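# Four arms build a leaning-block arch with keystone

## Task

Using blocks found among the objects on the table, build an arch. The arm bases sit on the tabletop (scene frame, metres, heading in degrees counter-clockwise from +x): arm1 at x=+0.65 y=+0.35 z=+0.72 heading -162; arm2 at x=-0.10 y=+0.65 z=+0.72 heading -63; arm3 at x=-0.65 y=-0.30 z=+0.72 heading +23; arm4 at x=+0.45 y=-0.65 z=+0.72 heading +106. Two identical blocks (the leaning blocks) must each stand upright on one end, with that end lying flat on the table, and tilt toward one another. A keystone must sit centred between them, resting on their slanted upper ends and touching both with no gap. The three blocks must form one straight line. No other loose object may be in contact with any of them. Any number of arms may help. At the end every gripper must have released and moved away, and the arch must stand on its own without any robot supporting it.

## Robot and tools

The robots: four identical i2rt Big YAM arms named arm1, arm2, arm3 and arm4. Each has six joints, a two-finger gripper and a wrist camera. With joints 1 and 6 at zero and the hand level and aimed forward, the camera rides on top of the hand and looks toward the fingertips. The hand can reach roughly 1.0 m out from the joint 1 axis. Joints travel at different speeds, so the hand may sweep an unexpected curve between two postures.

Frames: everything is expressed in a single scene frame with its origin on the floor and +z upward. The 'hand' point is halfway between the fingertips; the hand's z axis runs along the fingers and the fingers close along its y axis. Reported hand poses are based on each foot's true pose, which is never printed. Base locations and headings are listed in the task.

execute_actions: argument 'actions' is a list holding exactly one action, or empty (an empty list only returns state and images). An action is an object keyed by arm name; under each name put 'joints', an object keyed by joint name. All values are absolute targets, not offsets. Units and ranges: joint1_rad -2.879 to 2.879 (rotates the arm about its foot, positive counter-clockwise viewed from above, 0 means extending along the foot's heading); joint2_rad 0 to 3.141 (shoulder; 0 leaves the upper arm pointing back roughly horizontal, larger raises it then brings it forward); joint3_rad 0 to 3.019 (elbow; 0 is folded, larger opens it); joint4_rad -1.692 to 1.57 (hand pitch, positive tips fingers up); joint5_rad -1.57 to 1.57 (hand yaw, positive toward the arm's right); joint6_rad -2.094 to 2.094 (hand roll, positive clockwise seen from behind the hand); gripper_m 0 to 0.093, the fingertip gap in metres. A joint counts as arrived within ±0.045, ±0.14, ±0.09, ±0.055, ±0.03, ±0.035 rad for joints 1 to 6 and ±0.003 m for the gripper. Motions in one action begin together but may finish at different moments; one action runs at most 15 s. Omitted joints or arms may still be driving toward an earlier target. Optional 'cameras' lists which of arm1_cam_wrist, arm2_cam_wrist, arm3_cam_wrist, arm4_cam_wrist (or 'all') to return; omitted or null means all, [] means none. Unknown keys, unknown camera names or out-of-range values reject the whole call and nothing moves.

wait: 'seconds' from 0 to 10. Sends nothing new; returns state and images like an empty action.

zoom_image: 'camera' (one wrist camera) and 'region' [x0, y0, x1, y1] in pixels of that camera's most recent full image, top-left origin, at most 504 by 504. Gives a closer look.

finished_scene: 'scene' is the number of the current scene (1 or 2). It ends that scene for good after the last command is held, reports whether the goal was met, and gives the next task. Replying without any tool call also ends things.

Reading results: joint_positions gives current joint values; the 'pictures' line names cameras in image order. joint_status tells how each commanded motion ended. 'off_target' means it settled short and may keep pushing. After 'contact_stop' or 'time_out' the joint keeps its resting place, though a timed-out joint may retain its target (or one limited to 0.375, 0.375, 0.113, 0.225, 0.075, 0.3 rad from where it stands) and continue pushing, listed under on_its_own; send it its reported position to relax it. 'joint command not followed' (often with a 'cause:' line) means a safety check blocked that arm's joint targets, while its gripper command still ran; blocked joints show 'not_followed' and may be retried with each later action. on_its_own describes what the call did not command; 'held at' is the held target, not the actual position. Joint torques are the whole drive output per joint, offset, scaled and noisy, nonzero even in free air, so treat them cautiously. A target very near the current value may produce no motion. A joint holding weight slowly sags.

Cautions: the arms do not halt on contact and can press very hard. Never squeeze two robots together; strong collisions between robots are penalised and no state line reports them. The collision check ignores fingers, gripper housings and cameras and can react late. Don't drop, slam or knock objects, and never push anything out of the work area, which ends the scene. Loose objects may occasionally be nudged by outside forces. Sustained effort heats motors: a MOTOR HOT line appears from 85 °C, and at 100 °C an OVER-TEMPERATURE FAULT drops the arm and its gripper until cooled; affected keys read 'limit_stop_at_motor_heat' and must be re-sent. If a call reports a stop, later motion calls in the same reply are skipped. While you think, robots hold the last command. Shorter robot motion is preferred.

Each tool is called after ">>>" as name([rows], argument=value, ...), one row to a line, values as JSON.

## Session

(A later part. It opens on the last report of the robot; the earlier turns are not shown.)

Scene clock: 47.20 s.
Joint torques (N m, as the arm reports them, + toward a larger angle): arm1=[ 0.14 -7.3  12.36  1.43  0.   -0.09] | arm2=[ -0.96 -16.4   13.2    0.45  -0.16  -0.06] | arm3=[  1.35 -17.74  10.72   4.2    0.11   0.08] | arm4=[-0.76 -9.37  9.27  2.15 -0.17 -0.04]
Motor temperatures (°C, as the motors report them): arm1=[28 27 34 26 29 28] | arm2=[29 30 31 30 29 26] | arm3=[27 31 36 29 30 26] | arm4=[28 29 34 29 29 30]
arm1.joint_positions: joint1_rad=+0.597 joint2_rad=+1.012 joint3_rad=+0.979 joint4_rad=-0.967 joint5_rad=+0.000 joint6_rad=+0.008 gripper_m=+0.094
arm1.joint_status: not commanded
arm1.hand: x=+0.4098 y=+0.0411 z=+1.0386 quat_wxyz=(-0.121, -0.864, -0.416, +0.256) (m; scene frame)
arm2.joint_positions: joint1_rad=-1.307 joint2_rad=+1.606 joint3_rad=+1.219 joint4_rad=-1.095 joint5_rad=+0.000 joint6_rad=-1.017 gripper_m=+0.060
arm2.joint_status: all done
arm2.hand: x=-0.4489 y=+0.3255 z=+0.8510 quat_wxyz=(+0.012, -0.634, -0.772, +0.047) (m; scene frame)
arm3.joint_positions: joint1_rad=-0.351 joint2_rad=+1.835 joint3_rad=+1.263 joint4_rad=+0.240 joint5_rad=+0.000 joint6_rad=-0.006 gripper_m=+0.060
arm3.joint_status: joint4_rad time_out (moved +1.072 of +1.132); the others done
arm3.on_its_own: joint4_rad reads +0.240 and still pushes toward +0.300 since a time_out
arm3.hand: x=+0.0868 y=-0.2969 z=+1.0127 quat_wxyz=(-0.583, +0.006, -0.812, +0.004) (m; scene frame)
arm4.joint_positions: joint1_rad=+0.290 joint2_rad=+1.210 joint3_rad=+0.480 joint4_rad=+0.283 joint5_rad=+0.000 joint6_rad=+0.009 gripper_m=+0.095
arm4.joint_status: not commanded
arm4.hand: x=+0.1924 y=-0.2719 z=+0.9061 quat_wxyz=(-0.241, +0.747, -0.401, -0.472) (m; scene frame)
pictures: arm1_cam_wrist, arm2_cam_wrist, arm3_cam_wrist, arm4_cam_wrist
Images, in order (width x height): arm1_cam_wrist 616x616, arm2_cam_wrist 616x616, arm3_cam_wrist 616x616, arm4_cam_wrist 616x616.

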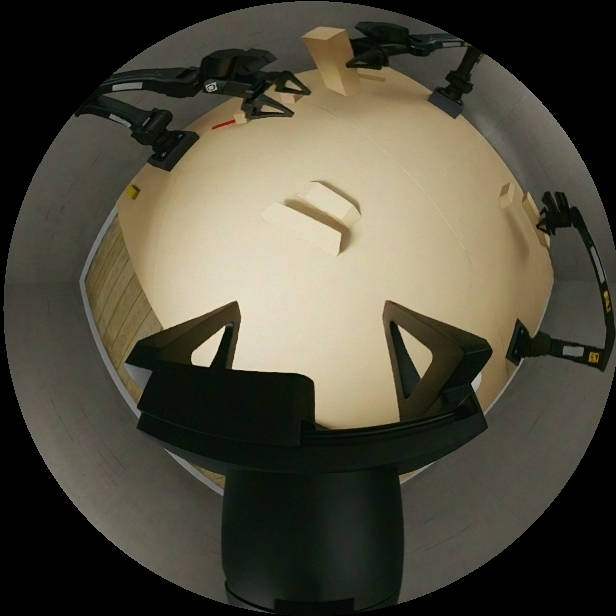

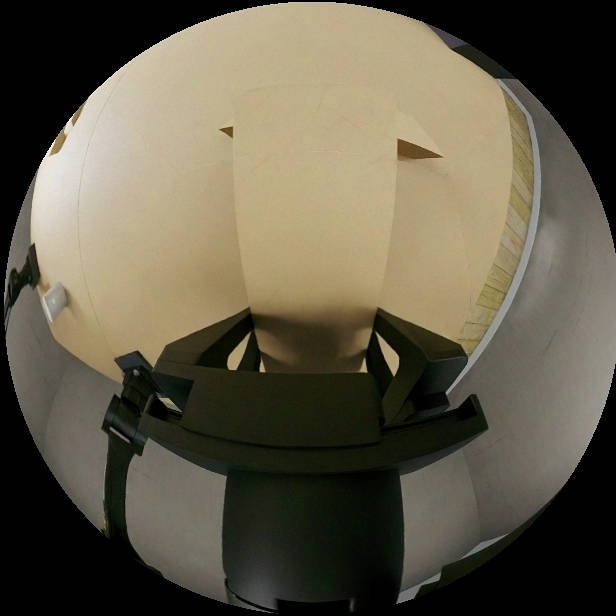

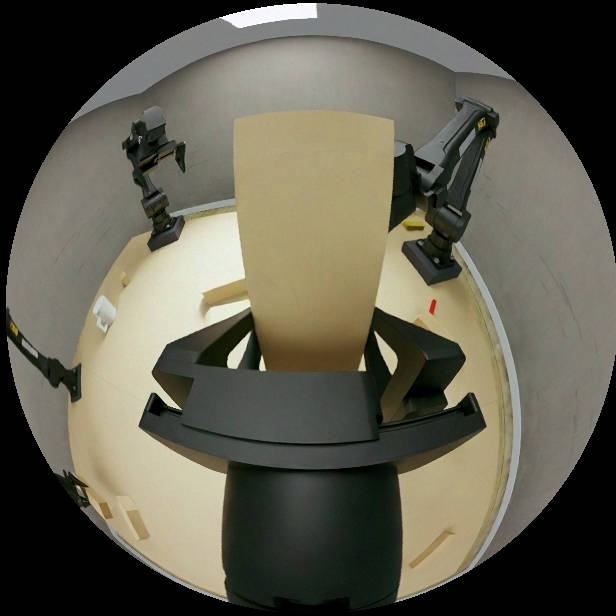

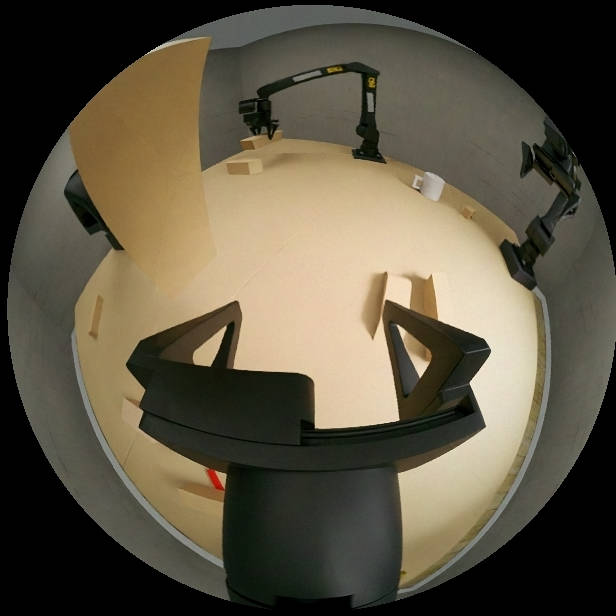

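>>> execute_actions([
  {"arm4":{"joints":{"joint1_rad":-0.6,"joint2_rad":0.8,"joint3_rad":0.4}},"arm3":{"joints":{"joint4_rad":0.24}}},
], cameras=["arm1_cam_wrist","arm4_cam_wrist"])

Scene clock: 48.87 s.
Joint torques (N m, as the arm reports them, + toward a larger angle): arm1=[ 0.19 -7.34 12.33  1.46  0.01 -0.09] | arm2=[ -0.89 -16.42  13.19   0.44  -0.16  -0.05] | arm3=[  1.36 -17.96  10.92   1.85   0.1    0.08] | arm4=[-2.65 -3.22 10.23  2.06 -0.23 -0.03]
Motor temperatures (°C, as the motors report them): arm1=[28 27 34 26 29 28] | arm2=[29 30 31 30 29 26] | arm3=[27 31 36 29 30 26] | arm4=[28 29 34 29 29 30]
arm1.joint_positions: joint1_rad=+0.597 joint2_rad=+1.012 joint3_rad=+0.979 joint4_rad=-0.967 joint5_rad=+0.000 joint6_rad=+0.008 gripper_m=+0.094
arm1.joint_status: not commanded
arm1.hand: x=+0.4098 y=+0.0411 z=+1.0386 quat_wxyz=(-0.121, -0.864, -0.416, +0.256) (m; scene frame)
arm2.joint_positions: joint1_rad=-1.307 joint2_rad=+1.606 joint3_rad=+1.219 joint4_rad=-1.095 joint5_rad=+0.000 joint6_rad=-1.017 gripper_m=+0.060
arm2.joint_status: not commanded
arm2.hand: x=-0.4489 y=+0.3255 z=+0.8510 quat_wxyz=(+0.012, -0.634, -0.772, +0.047) (m; scene frame)
arm3.joint_positions: joint1_rad=-0.351 joint2_rad=+1.835 joint3_rad=+1.263 joint4_rad=+0.238 joint5_rad=+0.000 joint6_rad=-0.006 gripper_m=+0.060
arm3.joint_status: all done
arm3.hand: x=+0.0866 y=-0.2969 z=+1.0121 quat_wxyz=(-0.582, +0.006, -0.813, +0.004) (m; scene frame)
arm4.joint_positions: joint1_rad=-0.590 joint2_rad=+0.793 joint3_rad=+0.390 joint4_rad=+0.289 joint5_rad=+0.001 joint6_rad=+0.009 gripper_m=+0.095
arm4.joint_status: all done
arm4.hand: x=+0.5628 y=-0.2645 z=+1.0259 quat_wxyz=(-0.526, +0.448, -0.602, -0.400) (m; scene frame)
pictures: arm1_cam_wrist, arm4_cam_wrist
Images, in order (width x height): arm1_cam_wrist 616x616, arm4_cam_wrist 616x616.

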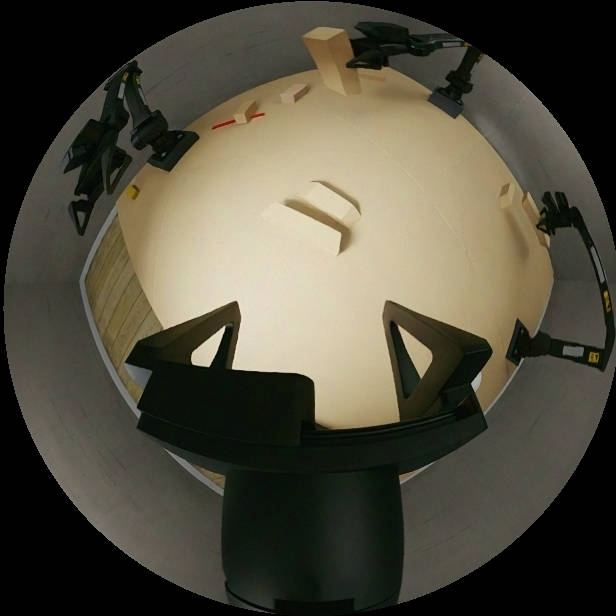

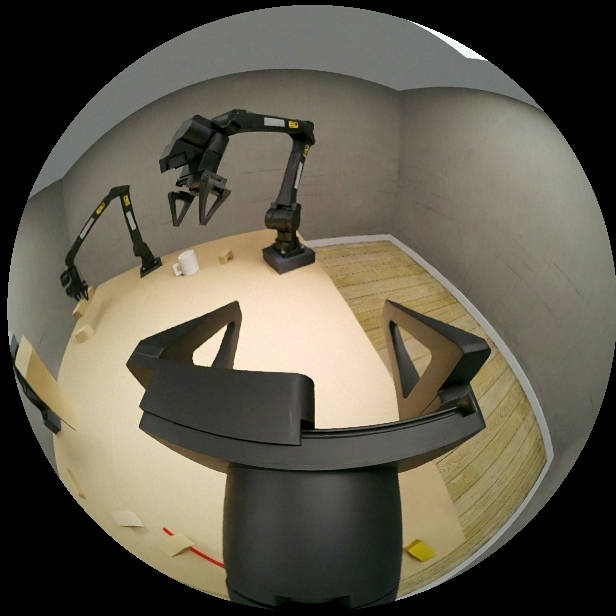

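>>> execute_actions([
  {"arm2":{"joints":{"joint1_rad":0.04,"joint6_rad":-1.51}},"arm1":{"joints":{"joint2_rad":0.6,"joint3_rad":0.7}},"arm3":{"joints":{"joint2_rad":1.95,"joint3_rad":1.085,"joint4_rad":0.58}}},
], cameras=[])

>>> execute_actions([
  {"arm2":{"joints":{"joint2_rad":1.96,"joint3_rad":1.77,"joint4_rad":-1.29}}},
], cameras=["arm1_cam_wrist"])

Scene clock: 51.20 s.
Joint torques (N m, as the arm reports them, + toward a larger angle): arm1=[ 0.24 -0.64 10.56  1.38  0.   -0.09] | arm2=[ -2.34 -16.38  13.05   0.41  -0.14  -0.13] | arm3=[  1.93 -21.44   9.78   4.27   0.14   0.13] | arm4=[-2.9  -2.89  9.88  2.02 -0.24 -0.04]
Motor temperatures (°C, as the motors report them): arm1=[28 27 34 26 29 28] | arm2=[29 30 31 30 29 26] | arm3=[27 31 36 29 30 26] | arm4=[28 29 34 29 29 30]
arm1.joint_positions: joint1_rad=+0.597 joint2_rad=+0.598 joint3_rad=+0.700 joint4_rad=-0.960 joint5_rad=+0.000 joint6_rad=+0.008 gripper_m=+0.094
arm1.joint_status: all done
arm1.hand: x=+0.4752 y=+0.1239 z=+1.0226 quat_wxyz=(-0.150, -0.844, -0.406, +0.316) (m; scene frame)
arm2.joint_positions: joint1_rad=+0.046 joint2_rad=+1.606 joint3_rad=+1.219 joint4_rad=-1.095 joint5_rad=-0.001 joint6_rad=-1.499 gripper_m=+0.060
arm2.joint_status: all done
arm2.hand: x=+0.1442 y=+0.2390 z=+0.8428 quat_wxyz=(-0.008, +0.228, -0.973, +0.039) (m; scene frame)
arm3.joint_positions: joint1_rad=-0.351 joint2_rad=+2.001 joint3_rad=+1.053 joint4_rad=+0.525 joint5_rad=-0.001 joint6_rad=-0.008 gripper_m=+0.060
arm3.joint_status: all done
arm3.hand: x=+0.0364 y=-0.2981 z=+0.8562 quat_wxyz=(-0.546, +0.007, -0.838, +0.004) (m; scene frame)
arm4.joint_positions: joint1_rad=-0.590 joint2_rad=+0.793 joint3_rad=+0.390 joint4_rad=+0.289 joint5_rad=+0.001 joint6_rad=+0.009 gripper_m=+0.095
arm4.joint_status: not commanded
arm4.hand: x=+0.5628 y=-0.2645 z=+1.0259 quat_wxyz=(-0.526, +0.448, -0.602, -0.400) (m; scene frame)
pictures: none
No camera images: the call's "cameras" was empty. Leave "cameras" out to get every camera's image.

Scene clock: 52.57 s.
Joint torques (N m, as the arm reports them, + toward a larger angle): arm1=[ 0.02 -0.57 10.59  1.36 -0.01 -0.09] | arm2=[ -2.21 -25.14  13.99   0.    -0.14  -0.11] | arm3=[  0.25 -20.36   9.59   3.95   0.15   0.09] | arm4=[-2.8  -3.22 10.13  1.93 -0.17 -0.05]
Motor temperatures (°C, as the motors report them): arm1=[28 27 34 26 29 28] | arm2=[29 30 31 30 29 26] | arm3=[27 31 36 29 30 26] | arm4=[28 29 34 29 29 30]
arm1.joint_positions: joint1_rad=+0.597 joint2_rad=+0.598 joint3_rad=+0.700 joint4_rad=-0.960 joint5_rad=+0.000 joint6_rad=+0.008 gripper_m=+0.094
arm1.joint_status: not commanded
arm1.hand: x=+0.4752 y=+0.1239 z=+1.0226 quat_wxyz=(-0.150, -0.844, -0.406, +0.316) (m; scene frame)
arm2.joint_positions: joint1_rad=+0.046 joint2_rad=+1.984 joint3_rad=+1.710 joint4_rad=-1.280 joint5_rad=-0.001 joint6_rad=-1.500 gripper_m=+0.060
arm2.joint_status: all done
arm2.hand: x=+0.2095 y=+0.1278 z=+0.8246 quat_wxyz=(+0.003, +0.229, -0.973, +0.004) (m; scene frame)
arm3.joint_positions: joint1_rad=-0.351 joint2_rad=+2.001 joint3_rad=+1.053 joint4_rad=+0.525 joint5_rad=-0.001 joint6_rad=-0.008 gripper_m=+0.060
arm3.joint_status: not commanded
arm3.hand: x=+0.0364 y=-0.2981 z=+0.8562 quat_wxyz=(-0.546, +0.007, -0.838, +0.004) (m; scene frame)
arm4.joint_positions: joint1_rad=-0.590 joint2_rad=+0.793 joint3_rad=+0.390 joint4_rad=+0.289 joint5_rad=+0.001 joint6_rad=+0.009 gripper_m=+0.095
arm4.joint_status: not commanded
arm4.hand: x=+0.5628 y=-0.2645 z=+1.0259 quat_wxyz=(-0.526, +0.448, -0.602, -0.400) (m; scene frame)
pictures: arm1_cam_wrist
Images, in order (width x height): arm1_cam_wrist 616x616.

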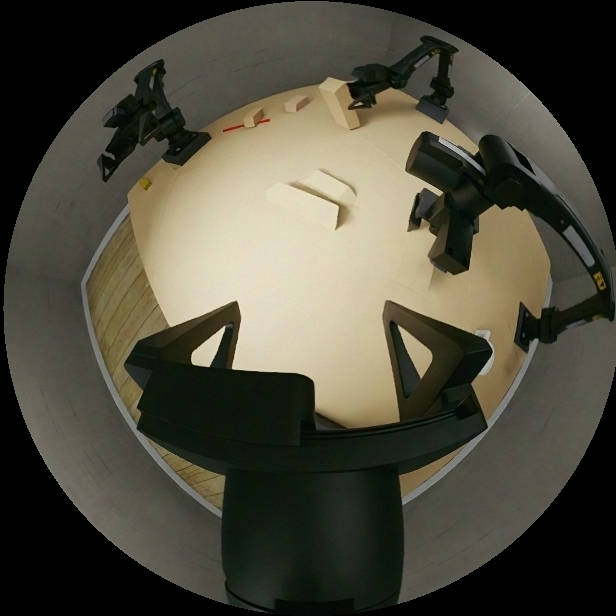

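>>> execute_actions([
  {"arm2":{"joints":{"joint2_rad":2.035,"joint3_rad":1.64,"joint4_rad":-1.12}}},
], cameras=[])

Scene clock: 53.77 s.
Joint torques (N m, as the arm reports them, + toward a larger angle): arm1=[ 0.11 -0.52 10.62  1.38 -0.01 -0.09] | arm2=[ -2.02 -23.86  10.36   0.82  -0.19  -0.11] | arm3=[  1.03 -20.78   9.63   4.02   0.16   0.07] | arm4=[-2.79 -3.46 10.08  2.01 -0.2  -0.03]
Motor temperatures (°C, as the motors report them): arm1=[28 27 34 26 29 28] | arm2=[29 30 32 30 29 26] | arm3=[27 31 36 29 30 26] | arm4=[28 29 34 29 29 30]
arm1.joint_positions: joint1_rad=+0.597 joint2_rad=+0.598 joint3_rad=+0.700 joint4_rad=-0.960 joint5_rad=+0.000 joint6_rad=+0.008 gripper_m=+0.094
arm1.joint_status: not commanded
arm1.hand: x=+0.4752 y=+0.1239 z=+1.0226 quat_wxyz=(-0.150, -0.844, -0.406, +0.316) (m; scene frame)
arm2.joint_positions: joint1_rad=+0.046 joint2_rad=+2.042 joint3_rad=+1.620 joint4_rad=-1.129 joint5_rad=+0.001 joint6_rad=-1.500 gripper_m=+0.060
arm2.joint_status: all done
arm2.hand: x=+0.2085 y=+0.1280 z=+0.7590 quat_wxyz=(+0.003, +0.229, -0.973, +0.007) (m; scene frame)
arm3.joint_positions: joint1_rad=-0.351 joint2_rad=+2.001 joint3_rad=+1.053 joint4_rad=+0.525 joint5_rad=-0.001 joint6_rad=-0.008 gripper_m=+0.060
arm3.joint_status: not commanded
arm3.hand: x=+0.0364 y=-0.2981 z=+0.8562 quat_wxyz=(-0.546, +0.007, -0.838, +0.004) (m; scene frame)
arm4.joint_positions: joint1_rad=-0.590 joint2_rad=+0.793 joint3_rad=+0.390 joint4_rad=+0.289 joint5_rad=+0.001 joint6_rad=+0.009 gripper_m=+0.095
arm4.joint_status: not commanded
arm4.hand: x=+0.5628 y=-0.2645 z=+1.0259 quat_wxyz=(-0.526, +0.448, -0.602, -0.400) (m; scene frame)
pictures: none
No camera images: the call's "cameras" was empty. Leave "cameras" out to get every camera's image.

>>> execute_actions([
  {"arm2":{"joints":{"gripper_m":0.093}},"arm1":{"joints":{"joint1_rad":0.157}}},
], cameras=[])

>>> execute_actions([
  {"arm2":{"joints":{"joint2_rad":1.75}}},
], cameras=[])

>>> execute_actions([
  {"arm2":{"joints":{"joint1_rad":-1.138,"joint2_rad":1.85,"joint3_rad":1.68,"joint4_rad":-1.336,"joint6_rad":0.71}},"arm1":{"joints":{"joint2_rad":1.2,"joint3_rad":1.2,"joint4_rad":-1.144}}},
], cameras=["arm2_cam_wrist","arm1_cam_wrist"])

Scene clock: 55.70 s.
Joint torques (N m, as the arm reports them, + toward a larger angle): arm1=[-0.71 -0.47 10.59  1.38 -0.01 -0.08] | arm2=[ -2.2  -23.75  10.32   0.85  -0.2   -0.12] | arm3=[  1.52 -20.66   9.5    3.87   0.11   0.13] | arm4=[-2.67 -3.08 10.14  1.9  -0.21 -0.06]
Motor temperatures (°C, as the motors report them): arm1=[28 27 34 26 29 28] | arm2=[29 31 31 30 29 26] | arm3=[27 31 36 29 30 26] | arm4=[28 29 34 29 29 30]
arm1.joint_positions: joint1_rad=+0.162 joint2_rad=+0.598 joint3_rad=+0.700 joint4_rad=-0.960 joint5_rad=+0.000 joint6_rad=+0.008 gripper_m=+0.094
arm1.joint_status: all done
arm1.hand: x=+0.3969 y=+0.2203 z=+1.0235 quat_wxyz=(-0.080, -0.911, -0.214, +0.342) (m; scene frame)
arm2.joint_positions: joint1_rad=+0.046 joint2_rad=+2.041 joint3_rad=+1.620 joint4_rad=-1.128 joint5_rad=+0.001 joint6_rad=-1.500 gripper_m=+0.093
arm2.joint_status: all done
arm2.hand: x=+0.2086 y=+0.1278 z=+0.7595 quat_wxyz=(+0.003, +0.229, -0.973, +0.007) (m; scene frame)
arm3.joint_positions: joint1_rad=-0.351 joint2_rad=+2.001 joint3_rad=+1.053 joint4_rad=+0.525 joint5_rad=-0.001 joint6_rad=-0.008 gripper_m=+0.060
arm3.joint_status: not commanded
arm3.hand: x=+0.0364 y=-0.2981 z=+0.8562 quat_wxyz=(-0.546, +0.007, -0.838, +0.004) (m; scene frame)
arm4.joint_positions: joint1_rad=-0.590 joint2_rad=+0.793 joint3_rad=+0.390 joint4_rad=+0.289 joint5_rad=+0.001 joint6_rad=+0.009 gripper_m=+0.095
arm4.joint_status: not commanded
arm4.hand: x=+0.5628 y=-0.2645 z=+1.0259 quat_wxyz=(-0.526, +0.448, -0.602, -0.400) (m; scene frame)
pictures: none
No camera images: the call's "cameras" was empty. Leave "cameras" out to get every camera's image.

Scene clock: 57.03 s.
Joint torques (N m, as the arm reports them, + toward a larger angle): arm1=[-0.64 -0.55 10.64  1.35  0.   -0.09] | arm2=[ -2.29 -16.99  11.38   1.5   -0.19  -0.08] | arm3=[  1.09 -20.27   9.76   4.16   0.14   0.04] | arm4=[-2.85 -3.65  9.91  1.89 -0.19 -0.05]
Motor temperatures (°C, as the motors report them): arm1=[28 27 34 26 29 28] | arm2=[29 31 31 30 29 26] | arm3=[27 32 36 30 30 26] | arm4=[28 29 34 29 29 30]
arm1.joint_positions: joint1_rad=+0.162 joint2_rad=+0.598 joint3_rad=+0.700 joint4_rad=-0.960 joint5_rad=+0.000 joint6_rad=+0.008 gripper_m=+0.094
arm1.joint_status: not commanded
arm1.hand: x=+0.3969 y=+0.2203 z=+1.0235 quat_wxyz=(-0.080, -0.911, -0.214, +0.342) (m; scene frame)
arm2.joint_positions: joint1_rad=+0.046 joint2_rad=+1.722 joint3_rad=+1.625 joint4_rad=-1.128 joint5_rad=+0.001 joint6_rad=-1.500 gripper_m=+0.093
arm2.joint_status: all done
arm2.hand: x=+0.2119 y=+0.1256 z=+0.9503 quat_wxyz=(-0.045, +0.227, -0.960, +0.161) (m; scene frame)
arm3.joint_positions: joint1_rad=-0.351 joint2_rad=+2.001 joint3_rad=+1.053 joint4_rad=+0.525 joint5_rad=-0.001 joint6_rad=-0.008 gripper_m=+0.060
arm3.joint_status: not commanded
arm3.hand: x=+0.0364 y=-0.2981 z=+0.8562 quat_wxyz=(-0.546, +0.007, -0.838, +0.004) (m; scene frame)
arm4.joint_positions: joint1_rad=-0.590 joint2_rad=+0.793 joint3_rad=+0.390 joint4_rad=+0.289 joint5_rad=+0.001 joint6_rad=+0.009 gripper_m=+0.095
arm4.joint_status: not commanded
arm4.hand: x=+0.5628 y=-0.2645 z=+1.0259 quat_wxyz=(-0.526, +0.448, -0.602, -0.400) (m; scene frame)
pictures: none
No camera images: the call's "cameras" was empty. Leave "cameras" out to get every camera's image.

Scene clock: 59.47 s.
Joint torques (N m, as the arm reports them, + toward a larger angle): arm1=[-0.74 -9.2  14.75 -0.02  0.   -0.09] | arm2=[ -0.89 -20.4   12.13   0.11  -0.04   0.13] | arm3=[  1.52 -20.34   9.67   3.98   0.12   0.11] | arm4=[-2.55 -3.21 10.04  1.97 -0.19 -0.03]
Motor temperatures (°C, as the motors report them): arm1=[28 27 34 26 29 28] | arm2=[29 31 32 30 29 26] | arm3=[27 32 36 30 30 26] | arm4=[28 29 34 29 29 30]
arm1.joint_positions: joint1_rad=+0.162 joint2_rad=+1.203 joint3_rad=+1.151 joint4_rad=-1.132 joint5_rad=+0.000 joint6_rad=+0.008 gripper_m=+0.094
arm1.joint_status: all done
arm1.hand: x=+0.2760 y=+0.1593 z=+1.0324 quat_wxyz=(-0.043, -0.955, -0.224, +0.190) (m; scene frame)
arm2.joint_positions: joint1_rad=-1.146 joint2_rad=+1.846 joint3_rad=+1.649 joint4_rad=-1.326 joint5_rad=+0.001 joint6_rad=+0.698 gripper_m=+0.093
arm2.joint_status: all done
arm2.hand: x=-0.4515 y=+0.1963 z=+0.8886 quat_wxyz=(-0.014, -0.994, -0.107, +0.023) (m; scene frame)
arm3.joint_positions: joint1_rad=-0.351 joint2_rad=+2.001 joint3_rad=+1.053 joint4_rad=+0.525 joint5_rad=-0.001 joint6_rad=-0.008 gripper_m=+0.060
arm3.joint_status: not commanded
arm3.hand: x=+0.0364 y=-0.2981 z=+0.8562 quat_wxyz=(-0.546, +0.007, -0.838, +0.004) (m; scene frame)
arm4.joint_positions: joint1_rad=-0.590 joint2_rad=+0.793 joint3_rad=+0.390 joint4_rad=+0.289 joint5_rad=+0.001 joint6_rad=+0.009 gripper_m=+0.095
arm4.joint_status: not commanded
arm4.hand: x=+0.5628 y=-0.2645 z=+1.0259 quat_wxyz=(-0.526, +0.448, -0.602, -0.400) (m; scene frame)
pictures: arm1_cam_wrist, arm2_cam_wrist
Images, in order (width x height): arm1_cam_wrist 616x616, arm2_cam_wrist 616x616.

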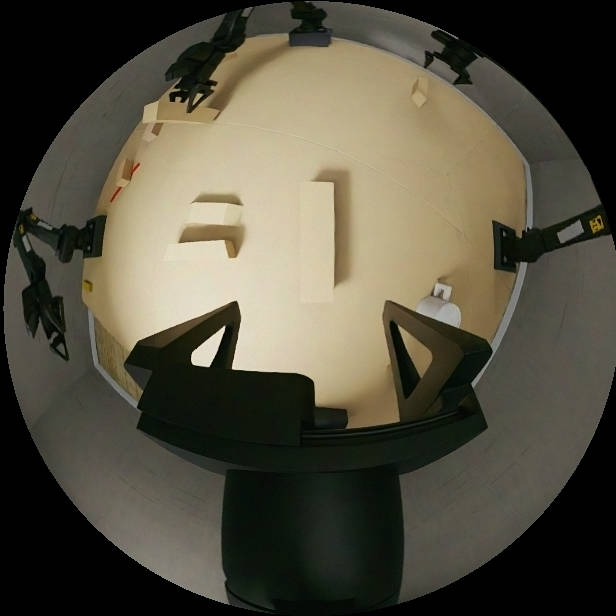

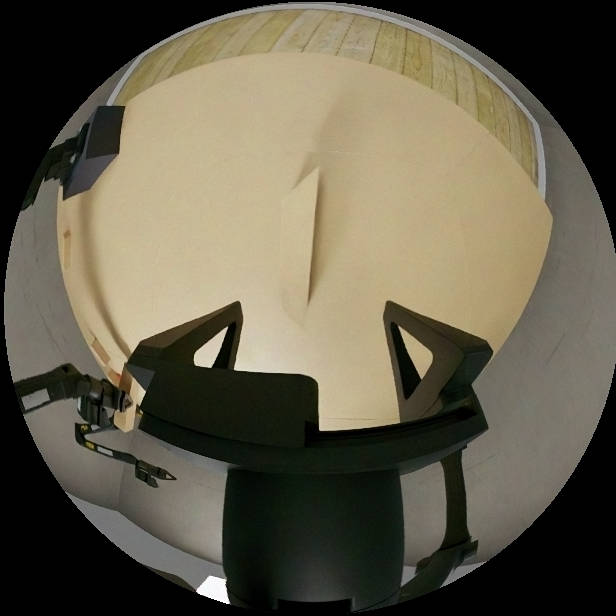

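>>> execute_actions([
  {"arm2":{"joints":{"joint2_rad":1.93,"joint3_rad":1.56,"joint4_rad":-1.16,"joint6_rad":0.78}},"arm1":{"joints":{"joint1_rad":0.14,"joint2_rad":1.71,"joint3_rad":1.34,"joint4_rad":-1.144}}},
], cameras=["arm2_cam_wrist","arm1_cam_wrist"])

Scene clock: 61.17 s.
Joint torques (N m, as the arm reports them, + toward a larger angle): arm1=[ -0.99 -17.89  10.19  -0.47   0.    -0.1 ] | arm2=[ -0.85 -20.75   9.66   1.    -0.04   0.12] | arm3=[  1.2  -20.91   9.81   4.06   0.17   0.08] | arm4=[-3.01 -3.05 10.    1.93 -0.22 -0.02]
Motor temperatures (°C, as the motors report them): arm1=[28 27 34 26 29 28] | arm2=[29 31 32 30 29 26] | arm3=[27 32 36 30 30 26] | arm4=[28 29 34 29 29 30]
arm1.joint_positions: joint1_rad=+0.147 joint2_rad=+1.730 joint3_rad=+1.325 joint4_rad=-1.137 joint5_rad=+0.000 joint6_rad=+0.008 gripper_m=+0.094
arm1.joint_status: all done
arm1.hand: x=+0.1965 y=+0.1288 z=+0.8700 quat_wxyz=(-0.001, -0.975, -0.220, +0.018) (m; scene frame)
arm2.joint_positions: joint1_rad=-1.146 joint2_rad=+1.918 joint3_rad=+1.554 joint4_rad=-1.171 joint5_rad=+0.001 joint6_rad=+0.768 gripper_m=+0.093
arm2.joint_status: all done
arm2.hand: x=-0.4549 y=+0.1933 z=+0.8146 quat_wxyz=(-0.011, -0.997, -0.072, +0.019) (m; scene frame)
arm3.joint_positions: joint1_rad=-0.351 joint2_rad=+2.001 joint3_rad=+1.053 joint4_rad=+0.525 joint5_rad=-0.001 joint6_rad=-0.008 gripper_m=+0.060
arm3.joint_status: not commanded
arm3.hand: x=+0.0364 y=-0.2981 z=+0.8562 quat_wxyz=(-0.546, +0.007, -0.838, +0.004) (m; scene frame)
arm4.joint_positions: joint1_rad=-0.590 joint2_rad=+0.793 joint3_rad=+0.390 joint4_rad=+0.289 joint5_rad=+0.001 joint6_rad=+0.009 gripper_m=+0.095
arm4.joint_status: not commanded
arm4.hand: x=+0.5628 y=-0.2645 z=+1.0259 quat_wxyz=(-0.526, +0.448, -0.602, -0.400) (m; scene frame)
pictures: arm1_cam_wrist, arm2_cam_wrist
Images, in order (width x height): arm1_cam_wrist 616x616, arm2_cam_wrist 616x616.

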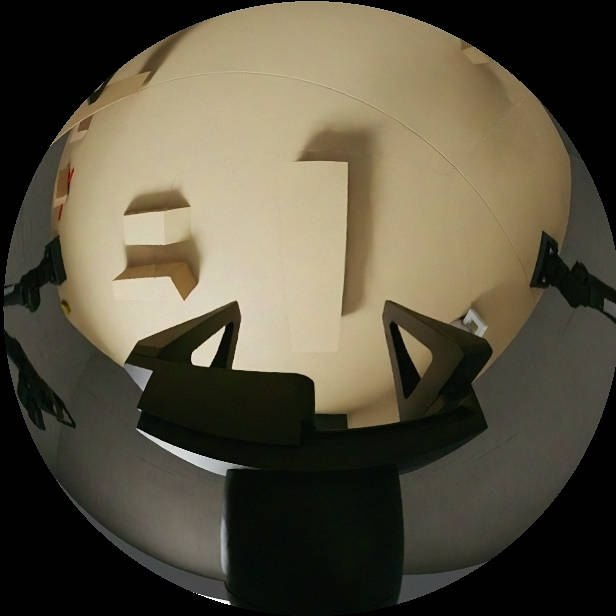

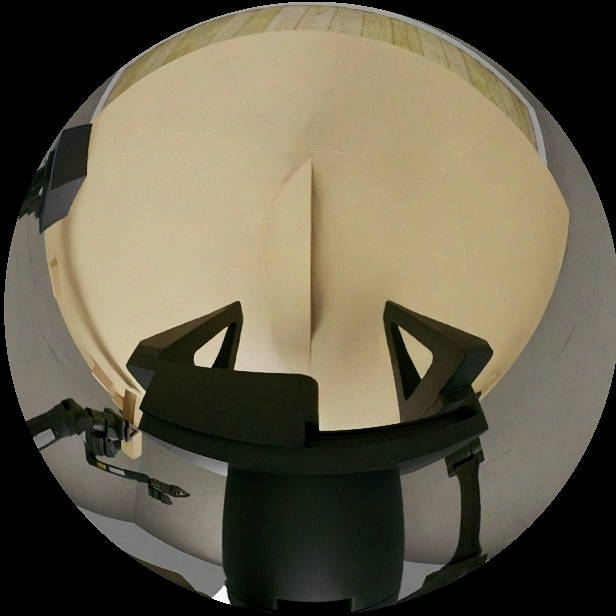

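>>> execute_actions([
  {"arm2":{"joints":{"joint1_rad":-1.12,"joint2_rad":1.975,"joint3_rad":1.54,"joint4_rad":-1.09}},"arm1":{"joints":{"joint1_rad":0.12,"joint2_rad":1.84,"joint3_rad":1.21,"joint4_rad":-0.90}}},
], cameras=["arm2_cam_wrist","arm1_cam_wrist"])

Scene clock: 62.57 s.
Joint torques (N m, as the arm reports them, + toward a larger angle): arm1=[ -0.56 -17.59   8.6    0.32   0.    -0.1 ] | arm2=[ -1.16 -18.83   8.95   1.12  -0.03   0.11] | arm3=[  1.37 -20.72   9.66   4.22   0.06   0.09] | arm4=[-2.85 -3.24 10.18  2.12 -0.19 -0.06]
Motor temperatures (°C, as the motors report them): arm1=[28 27 34 26 29 28] | arm2=[29 31 32 30 29 26] | arm3=[27 32 36 30 30 26] | arm4=[28 29 34 29 29 30]
arm1.joint_positions: joint1_rad=+0.125 joint2_rad=+1.852 joint3_rad=+1.198 joint4_rad=-0.913 joint5_rad=+0.000 joint6_rad=+0.008 gripper_m=+0.094
arm1.joint_status: all done
arm1.hand: x=+0.2004 y=+0.1440 z=+0.7696 quat_wxyz=(+0.002, -0.978, -0.209, +0.006) (m; scene frame)
arm2.joint_positions: joint1_rad=-1.125 joint2_rad=+1.941 joint3_rad=+1.543 joint4_rad=-1.102 joint5_rad=+0.001 joint6_rad=+0.769 gripper_m=+0.093
arm2.joint_status: all done
arm2.hand: x=-0.4524 y=+0.1771 z=+0.7982 quat_wxyz=(-0.024, -0.996, -0.082, +0.030) (m; scene frame)
arm3.joint_positions: joint1_rad=-0.351 joint2_rad=+2.001 joint3_rad=+1.053 joint4_rad=+0.525 joint5_rad=-0.001 joint6_rad=-0.008 gripper_m=+0.060
arm3.joint_status: not commanded
arm3.hand: x=+0.0364 y=-0.2981 z=+0.8562 quat_wxyz=(-0.546, +0.007, -0.838, +0.004) (m; scene frame)
arm4.joint_positions: joint1_rad=-0.590 joint2_rad=+0.793 joint3_rad=+0.390 joint4_rad=+0.289 joint5_rad=+0.001 joint6_rad=+0.009 gripper_m=+0.095
arm4.joint_status: not commanded
arm4.hand: x=+0.5628 y=-0.2645 z=+1.0259 quat_wxyz=(-0.526, +0.448, -0.602, -0.400) (m; scene frame)
pictures: arm1_cam_wrist, arm2_cam_wrist
Images, in order (width x height): arm1_cam_wrist 616x616, arm2_cam_wrist 616x616.

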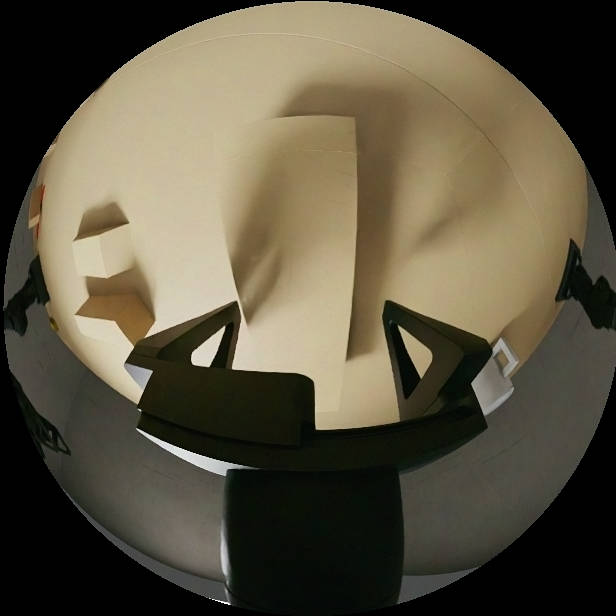

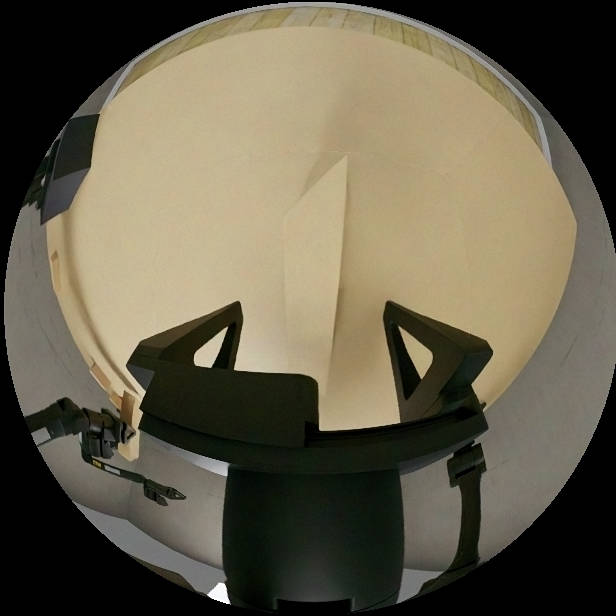

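>>> execute_actions([
  {"arm2":{"joints":{"joint2_rad":2.01}},"arm1":{"joints":{"joint1_rad":0.15}}},
], cameras=["arm1_cam_wrist"])

Scene clock: 63.67 s.
Joint torques (N m, as the arm reports them, + toward a larger angle): arm1=[  0.27 -17.58   8.57   0.3    0.    -0.08] | arm2=[ -1.14 -19.56   8.71   1.04  -0.04   0.12] | arm3=[  1.57 -19.96   9.59   4.33   0.09   0.08] | arm4=[-2.9  -3.62 10.06  2.11 -0.23 -0.04]
Motor temperatures (°C, as the motors report them): arm1=[28 27 34 26 29 28] | arm2=[29 31 31 30 29 26] | arm3=[27 32 36 30 30 26] | arm4=[28 29 34 29 29 30]
arm1.joint_positions: joint1_rad=+0.145 joint2_rad=+1.852 joint3_rad=+1.198 joint4_rad=-0.913 joint5_rad=+0.000 joint6_rad=+0.008 gripper_m=+0.094
arm1.joint_status: all done
arm1.hand: x=+0.2047 y=+0.1349 z=+0.7696 quat_wxyz=(+0.002, -0.976, -0.219, +0.006) (m; scene frame)
arm2.joint_positions: joint1_rad=-1.125 joint2_rad=+1.980 joint3_rad=+1.543 joint4_rad=-1.101 joint5_rad=+0.001 joint6_rad=+0.769 gripper_m=+0.093
arm2.joint_status: all done
arm2.hand: x=-0.4510 y=+0.1794 z=+0.7758 quat_wxyz=(-0.009, -0.996, -0.082, +0.018) (m; scene frame)
arm3.joint_positions: joint1_rad=-0.351 joint2_rad=+2.001 joint3_rad=+1.053 joint4_rad=+0.525 joint5_rad=-0.001 joint6_rad=-0.008 gripper_m=+0.060
arm3.joint_status: not commanded
arm3.hand: x=+0.0364 y=-0.2981 z=+0.8562 quat_wxyz=(-0.546, +0.007, -0.838, +0.004) (m; scene frame)
arm4.joint_positions: joint1_rad=-0.590 joint2_rad=+0.793 joint3_rad=+0.390 joint4_rad=+0.289 joint5_rad=+0.001 joint6_rad=+0.009 gripper_m=+0.095
arm4.joint_status: not commanded
arm4.hand: x=+0.5628 y=-0.2645 z=+1.0259 quat_wxyz=(-0.526, +0.448, -0.602, -0.400) (m; scene frame)
pictures: arm1_cam_wrist
Images, in order (width x height): arm1_cam_wrist 616x616.

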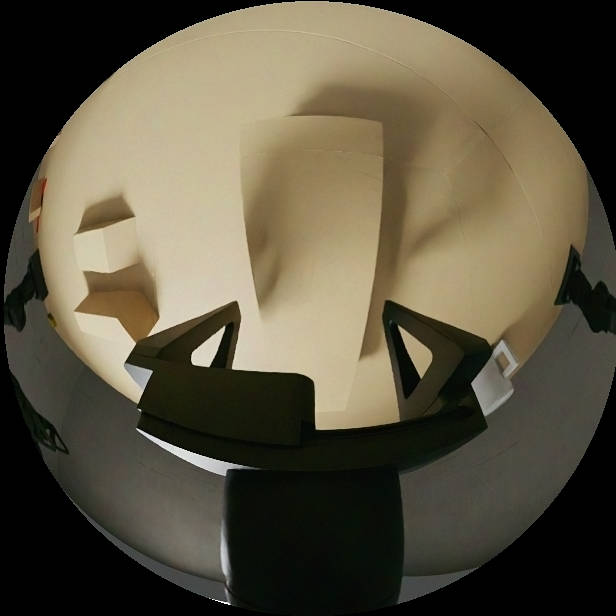

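Centered. Lower arm1, grip E with arm2.

>>> execute_actions([
  {"arm2":{"joints":{"gripper_m":0.02}},"arm1":{"joints":{"joint2_rad":1.895}}},
], cameras=[])

>>> execute_actions([
  {"arm2":{"joints":{"joint2_rad":1.75}},"arm1":{"joints":{"gripper_m":0.04}}},
], cameras=["arm2_cam_wrist"])

Scene clock: 64.57 s.
Joint torques (N m, as the arm reports them, + toward a larger angle): arm1=[  0.36 -15.37   8.36   0.28   0.    -0.09] | arm2=[ -1.2  -19.52   8.72   0.96   0.02   0.09] | arm3=[  1.02 -20.86   9.67   4.01   0.14   0.07] | arm4=[-3.16 -3.53 10.14  1.94 -0.2  -0.03]
Motor temperatures (°C, as the motors report them): arm1=[28 27 34 26 29 28] | arm2=[29 31 31 30 29 26] | arm3=[27 32 36 30 30 26] | arm4=[28 29 34 29 29 30]
arm1.joint_positions: joint1_rad=+0.145 joint2_rad=+1.879 joint3_rad=+1.198 joint4_rad=-0.913 joint5_rad=+0.000 joint6_rad=+0.008 gripper_m=+0.094
arm1.joint_status: all done
arm1.hand: x=+0.2079 y=+0.1366 z=+0.7569 quat_wxyz=(+0.005, -0.976, -0.219, -0.007) (m; scene frame)
arm2.joint_positions: joint1_rad=-1.125 joint2_rad=+1.980 joint3_rad=+1.543 joint4_rad=-1.098 joint5_rad=+0.000 joint6_rad=+0.770 gripper_m=+0.031
arm2.joint_status: gripper_m off_target (ended at +0.031, target +0.020)
arm2.hand: x=-0.4512 y=+0.1788 z=+0.7759 quat_wxyz=(-0.011, -0.996, -0.081, +0.018) (m; scene frame)
arm3.joint_positions: joint1_rad=-0.351 joint2_rad=+2.001 joint3_rad=+1.053 joint4_rad=+0.525 joint5_rad=-0.001 joint6_rad=-0.008 gripper_m=+0.060
arm3.joint_status: not commanded
arm3.hand: x=+0.0364 y=-0.2981 z=+0.8562 quat_wxyz=(-0.546, +0.007, -0.838, +0.004) (m; scene frame)
arm4.joint_positions: joint1_rad=-0.590 joint2_rad=+0.793 joint3_rad=+0.390 joint4_rad=+0.289 joint5_rad=+0.001 joint6_rad=+0.009 gripper_m=+0.095
arm4.joint_status: not commanded
arm4.hand: x=+0.5628 y=-0.2645 z=+1.0259 quat_wxyz=(-0.526, +0.448, -0.602, -0.400) (m; scene frame)
pictures: none
No camera images: the call's "cameras" was empty. Leave "cameras" out to get every camera's image.

Scene clock: 65.80 s.
Joint torques (N m, as the arm reports them, + toward a larger angle): arm1=[  0.28 -15.26   8.42   0.22  -0.02  -0.08] | arm2=[ -1.12 -17.65  11.63   1.46   0.01   0.07] | arm3=[  2.11 -20.88   9.87   4.22   0.08   0.08] | arm4=[-2.56 -3.45  9.98  2.02 -0.19 -0.06]
Motor temperatures (°C, as the motors report them): arm1=[28 27 33 26 29 28] | arm2=[29 31 31 30 29 26] | arm3=[27 32 36 30 30 26] | arm4=[28 29 34 29 29 30]
arm1.joint_positions: joint1_rad=+0.145 joint2_rad=+1.879 joint3_rad=+1.198 joint4_rad=-0.910 joint5_rad=+0.001 joint6_rad=+0.007 gripper_m=+0.060
arm1.joint_status: gripper_m off_target (ended at +0.060, target +0.040)
arm1.hand: x=+0.2075 y=+0.1363 z=+0.7569 quat_wxyz=(+0.005, -0.976, -0.219, -0.006) (m; scene frame)
arm2.joint_positions: joint1_rad=-1.125 joint2_rad=+1.732 joint3_rad=+1.519 joint4_rad=-1.098 joint5_rad=+0.000 joint6_rad=+0.770 gripper_m=+0.031
arm2.joint_status: all done
arm2.hand: x=-0.4474 y=+0.1810 z=+0.9077 quat_wxyz=(-0.095, -0.988, -0.081, +0.092) (m; scene frame)
arm3.joint_positions: joint1_rad=-0.351 joint2_rad=+2.001 joint3_rad=+1.053 joint4_rad=+0.525 joint5_rad=-0.001 joint6_rad=-0.008 gripper_m=+0.060
arm3.joint_status: not commanded
arm3.hand: x=+0.0364 y=-0.2981 z=+0.8562 quat_wxyz=(-0.546, +0.007, -0.838, +0.004) (m; scene frame)
arm4.joint_positions: joint1_rad=-0.590 joint2_rad=+0.793 joint3_rad=+0.390 joint4_rad=+0.289 joint5_rad=+0.001 joint6_rad=+0.009 gripper_m=+0.095
arm4.joint_status: not commanded
arm4.hand: x=+0.5628 y=-0.2645 z=+1.0259 quat_wxyz=(-0.526, +0.448, -0.602, -0.400) (m; scene frame)
pictures: arm2_cam_wrist
Images, in order (width x height): arm2_cam_wrist 616x616.

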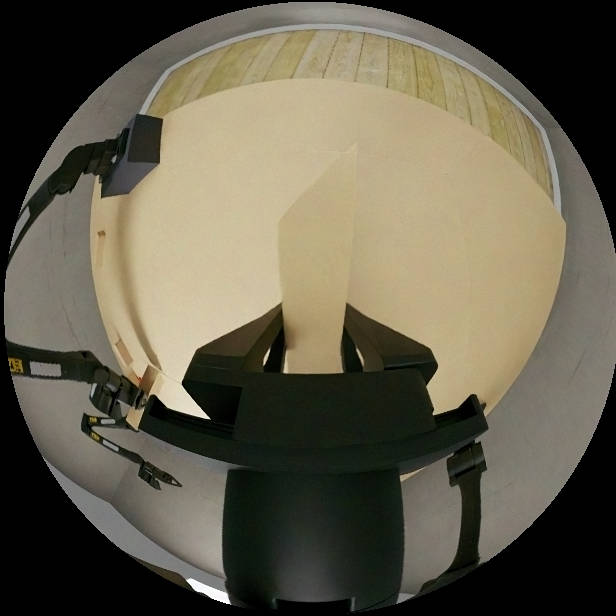

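>>> execute_actions([
  {"arm1":{"joints":{"joint1_rad":0.158,"joint2_rad":1.5}},"arm2":{"joints":{"joint2_rad":1.3,"joint3_rad":1.2,"joint4_rad":-0.2,"joint6_rad":-0.5}}},
], cameras=[])

>>> execute_actions([
  {"arm1":{"joints":{"joint4_rad":-0.1}},"arm2":{"joints":{"joint3_rad":0.85,"joint4_rad":0.6,"joint6_rad":-1.571,"joint5_rad":-0.168}}},
], cameras=[])

>>> execute_actions([
  {"arm1":{"joints":{"joint4_rad":0.65,"joint3_rad":0.8}},"arm2":{"joints":{"joint1_rad":-0.192}}},
])

Scene clock: 69.67 s.
Joint torques (N m, as the arm reports them, + toward a larger angle): arm1=[  0.75 -14.48  12.43   0.78  -0.01  -0.08] | arm2=[ -1.09 -11.34  12.03   3.69  -0.08  -0.09] | arm3=[  2.13 -20.94   9.8    4.04   0.13   0.08] | arm4=[-2.81 -3.56 10.01  2.02 -0.22 -0.07]
Motor temperatures (°C, as the motors report them): arm1=[28 27 33 26 29 28] | arm2=[29 31 32 30 29 26] | arm3=[27 32 36 30 30 26] | arm4=[28 29 34 29 29 30]
arm1.joint_positions: joint1_rad=+0.149 joint2_rad=+1.513 joint3_rad=+1.179 joint4_rad=-0.910 joint5_rad=+0.001 joint6_rad=+0.007 gripper_m=+0.060
arm1.joint_status: all done
arm1.hand: x=+0.1966 y=+0.1278 z=+0.9272 quat_wxyz=(-0.035, -0.962, -0.219, +0.163) (m; scene frame)
arm2.joint_positions: joint1_rad=-1.125 joint2_rad=+1.286 joint3_rad=+1.190 joint4_rad=-0.230 joint5_rad=+0.000 joint6_rad=-0.488 gripper_m=+0.031
arm2.joint_status: all done
arm2.hand: x=-0.4491 y=+0.1739 z=+1.1305 quat_wxyz=(-0.124, -0.613, -0.532, +0.572) (m; scene frame)
arm3.joint_positions: joint1_rad=-0.351 joint2_rad=+2.001 joint3_rad=+1.053 joint4_rad=+0.525 joint5_rad=-0.001 joint6_rad=-0.008 gripper_m=+0.060
arm3.joint_status: not commanded
arm3.hand: x=+0.0364 y=-0.2981 z=+0.8562 quat_wxyz=(-0.546, +0.007, -0.838, +0.004) (m; scene frame)
arm4.joint_positions: joint1_rad=-0.590 joint2_rad=+0.793 joint3_rad=+0.390 joint4_rad=+0.289 joint5_rad=+0.001 joint6_rad=+0.009 gripper_m=+0.095
arm4.joint_status: not commanded
arm4.hand: x=+0.5628 y=-0.2645 z=+1.0259 quat_wxyz=(-0.526, +0.448, -0.602, -0.400) (m; scene frame)
pictures: none
No camera images: the call's "cameras" was empty. Leave "cameras" out to get every camera's image.

Scene clock: 71.57 s.
Joint torques (N m, as the arm reports them, + toward a larger angle): arm1=[  0.59 -15.54  13.24   3.3   -0.02  -0.08] | arm2=[ -1.18 -12.07  12.17   3.64  -0.17  -0.04] | arm3=[  1.24 -20.47   9.73   4.13   0.15   0.08] | arm4=[-2.97 -3.52  9.99  2.03 -0.18 -0.04]
Motor temperatures (°C, as the motors report them): arm1=[28 27 34 26 29 28] | arm2=[29 31 32 30 29 26] | arm3=[27 32 36 30 30 26] | arm4=[28 29 34 29 29 30]
arm1.joint_positions: joint1_rad=+0.149 joint2_rad=+1.513 joint3_rad=+1.179 joint4_rad=-0.149 joint5_rad=+0.001 joint6_rad=+0.007 gripper_m=+0.060
arm1.joint_status: all done
arm1.hand: x=+0.0727 y=+0.0667 z=+1.0466 quat_wxyz=(-0.116, -0.832, -0.190, +0.507) (m; scene frame)
arm2.joint_positions: joint1_rad=-1.125 joint2_rad=+1.308 joint3_rad=+0.824 joint4_rad=+0.569 joint5_rad=-0.165 joint6_rad=-1.558 gripper_m=+0.031
arm2.joint_status: all done
arm2.hand: x=-0.4128 y=+0.1763 z=+1.0886 quat_wxyz=(+0.178, -0.153, -0.659, +0.715) (m; scene frame)
arm3.joint_positions: joint1_rad=-0.351 joint2_rad=+2.001 joint3_rad=+1.053 joint4_rad=+0.525 joint5_rad=-0.001 joint6_rad=-0.008 gripper_m=+0.060
arm3.joint_status: not commanded
arm3.hand: x=+0.0364 y=-0.2981 z=+0.8562 quat_wxyz=(-0.546, +0.007, -0.838, +0.004) (m; scene frame)
arm4.joint_positions: joint1_rad=-0.590 joint2_rad=+0.793 joint3_rad=+0.390 joint4_rad=+0.289 joint5_rad=+0.001 joint6_rad=+0.009 gripper_m=+0.095
arm4.joint_status: not commanded
arm4.hand: x=+0.5628 y=-0.2645 z=+1.0259 quat_wxyz=(-0.526, +0.448, -0.602, -0.400) (m; scene frame)
pictures: none
No camera images: the call's "cameras" was empty. Leave "cameras" out to get every camera's image.

Scene clock: 74.37 s.
Joint torques (N m, as the arm reports them, + toward a larger angle): arm1=[  0.35 -15.17  12.31   4.33   0.03  -0.07] | arm2=[ -0.51 -11.7   12.03   2.52  -0.32  -0.07] | arm3=[  1.67 -19.61   9.71   4.11   0.08   0.11] | arm4=[-2.96 -3.54 10.11  1.99 -0.19 -0.05]
Motor temperatures (°C, as the motors report them): arm1=[28 27 34 26 29 28] | arm2=[29 31 32 30 29 26] | arm3=[27 32 36 30 30 26] | arm4=[28 29 34 29 29 30]
arm1.joint_positions: joint1_rad=+0.153 joint2_rad=+1.534 joint3_rad=+0.757 joint4_rad=+0.578 joint5_rad=-0.001 joint6_rad=+0.005 gripper_m=+0.060
arm1.joint_status: joint4_rad time_out (moved +0.727 of +0.799); the others done
arm1.on_its_own: joint4_rad reads +0.578 and still pushes toward +0.650 since a time_out
arm1.hand: x=+0.1246 y=+0.0897 z=+0.9678 quat_wxyz=(-0.144, -0.752, -0.175, +0.619) (m; scene frame)
arm2.joint_positions: joint1_rad=-0.202 joint2_rad=+1.303 joint3_rad=+0.825 joint4_rad=+0.594 joint5_rad=-0.161 joint6_rad=-1.556 gripper_m=+0.031
arm2.joint_status: all done
arm2.hand: x=+0.0905 y=+0.1125 z=+1.0915 quat_wxyz=(-0.160, +0.153, -0.651, +0.726) (m; scene frame)
arm3.joint_positions: joint1_rad=-0.351 joint2_rad=+2.001 joint3_rad=+1.053 joint4_rad=+0.525 joint5_rad=-0.001 joint6_rad=-0.008 gripper_m=+0.060
arm3.joint_status: not commanded
arm3.hand: x=+0.0364 y=-0.2981 z=+0.8562 quat_wxyz=(-0.546, +0.007, -0.838, +0.004) (m; scene frame)
arm4.joint_positions: joint1_rad=-0.590 joint2_rad=+0.793 joint3_rad=+0.390 joint4_rad=+0.289 joint5_rad=+0.001 joint6_rad=+0.009 gripper_m=+0.095
arm4.joint_status: not commanded
arm4.hand: x=+0.5628 y=-0.2645 z=+1.0259 quat_wxyz=(-0.526, +0.448, -0.602, -0.400) (m; scene frame)
pictures: arm1_cam_wrist, arm2_cam_wrist, arm3_cam_wrist, arm4_cam_wrist
Images, in order (width x height): arm1_cam_wrist 616x616, arm2_cam_wrist 616x616, arm3_cam_wrist 616x616, arm4_cam_wrist 616x616.

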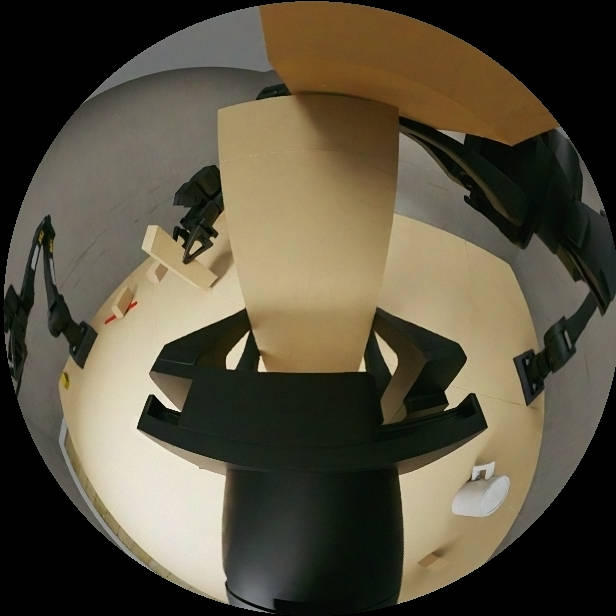

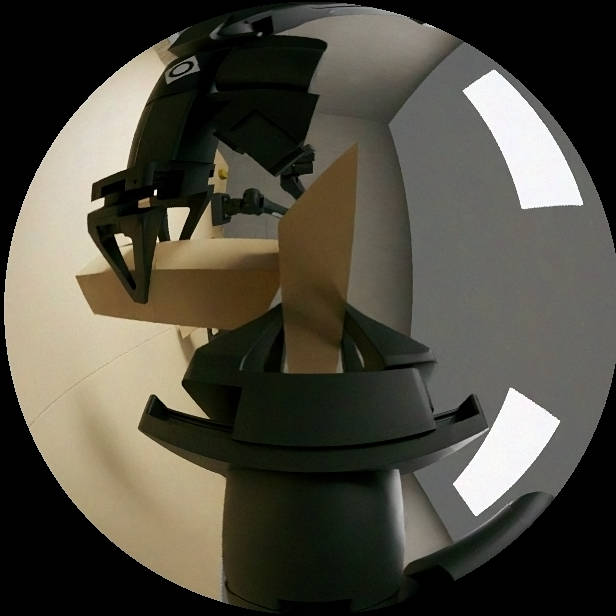

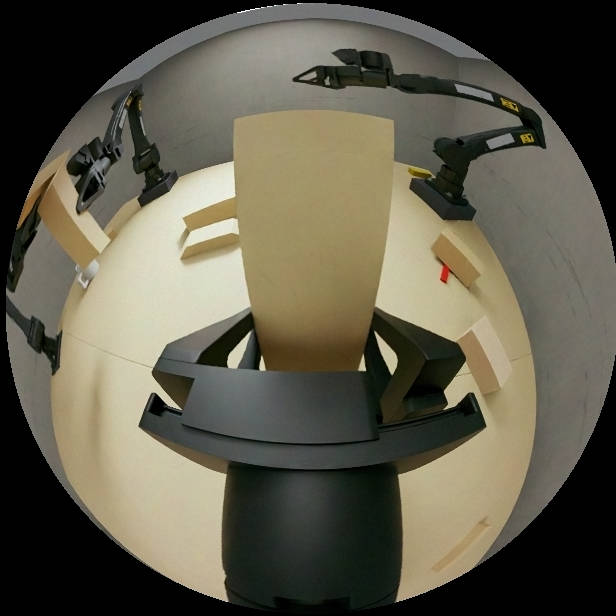

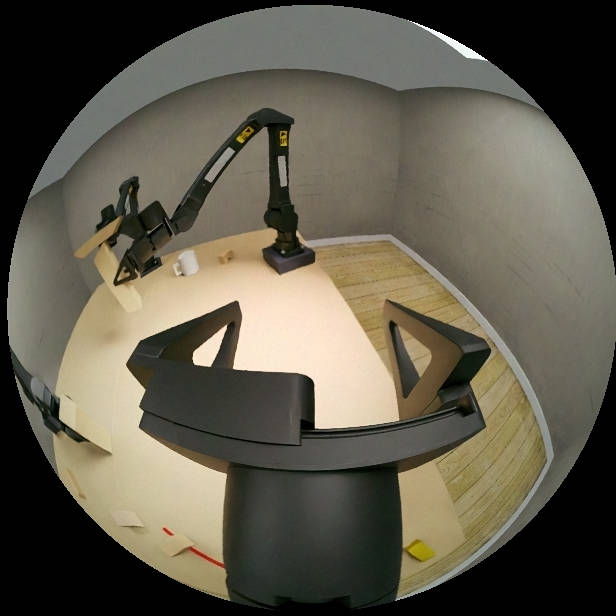

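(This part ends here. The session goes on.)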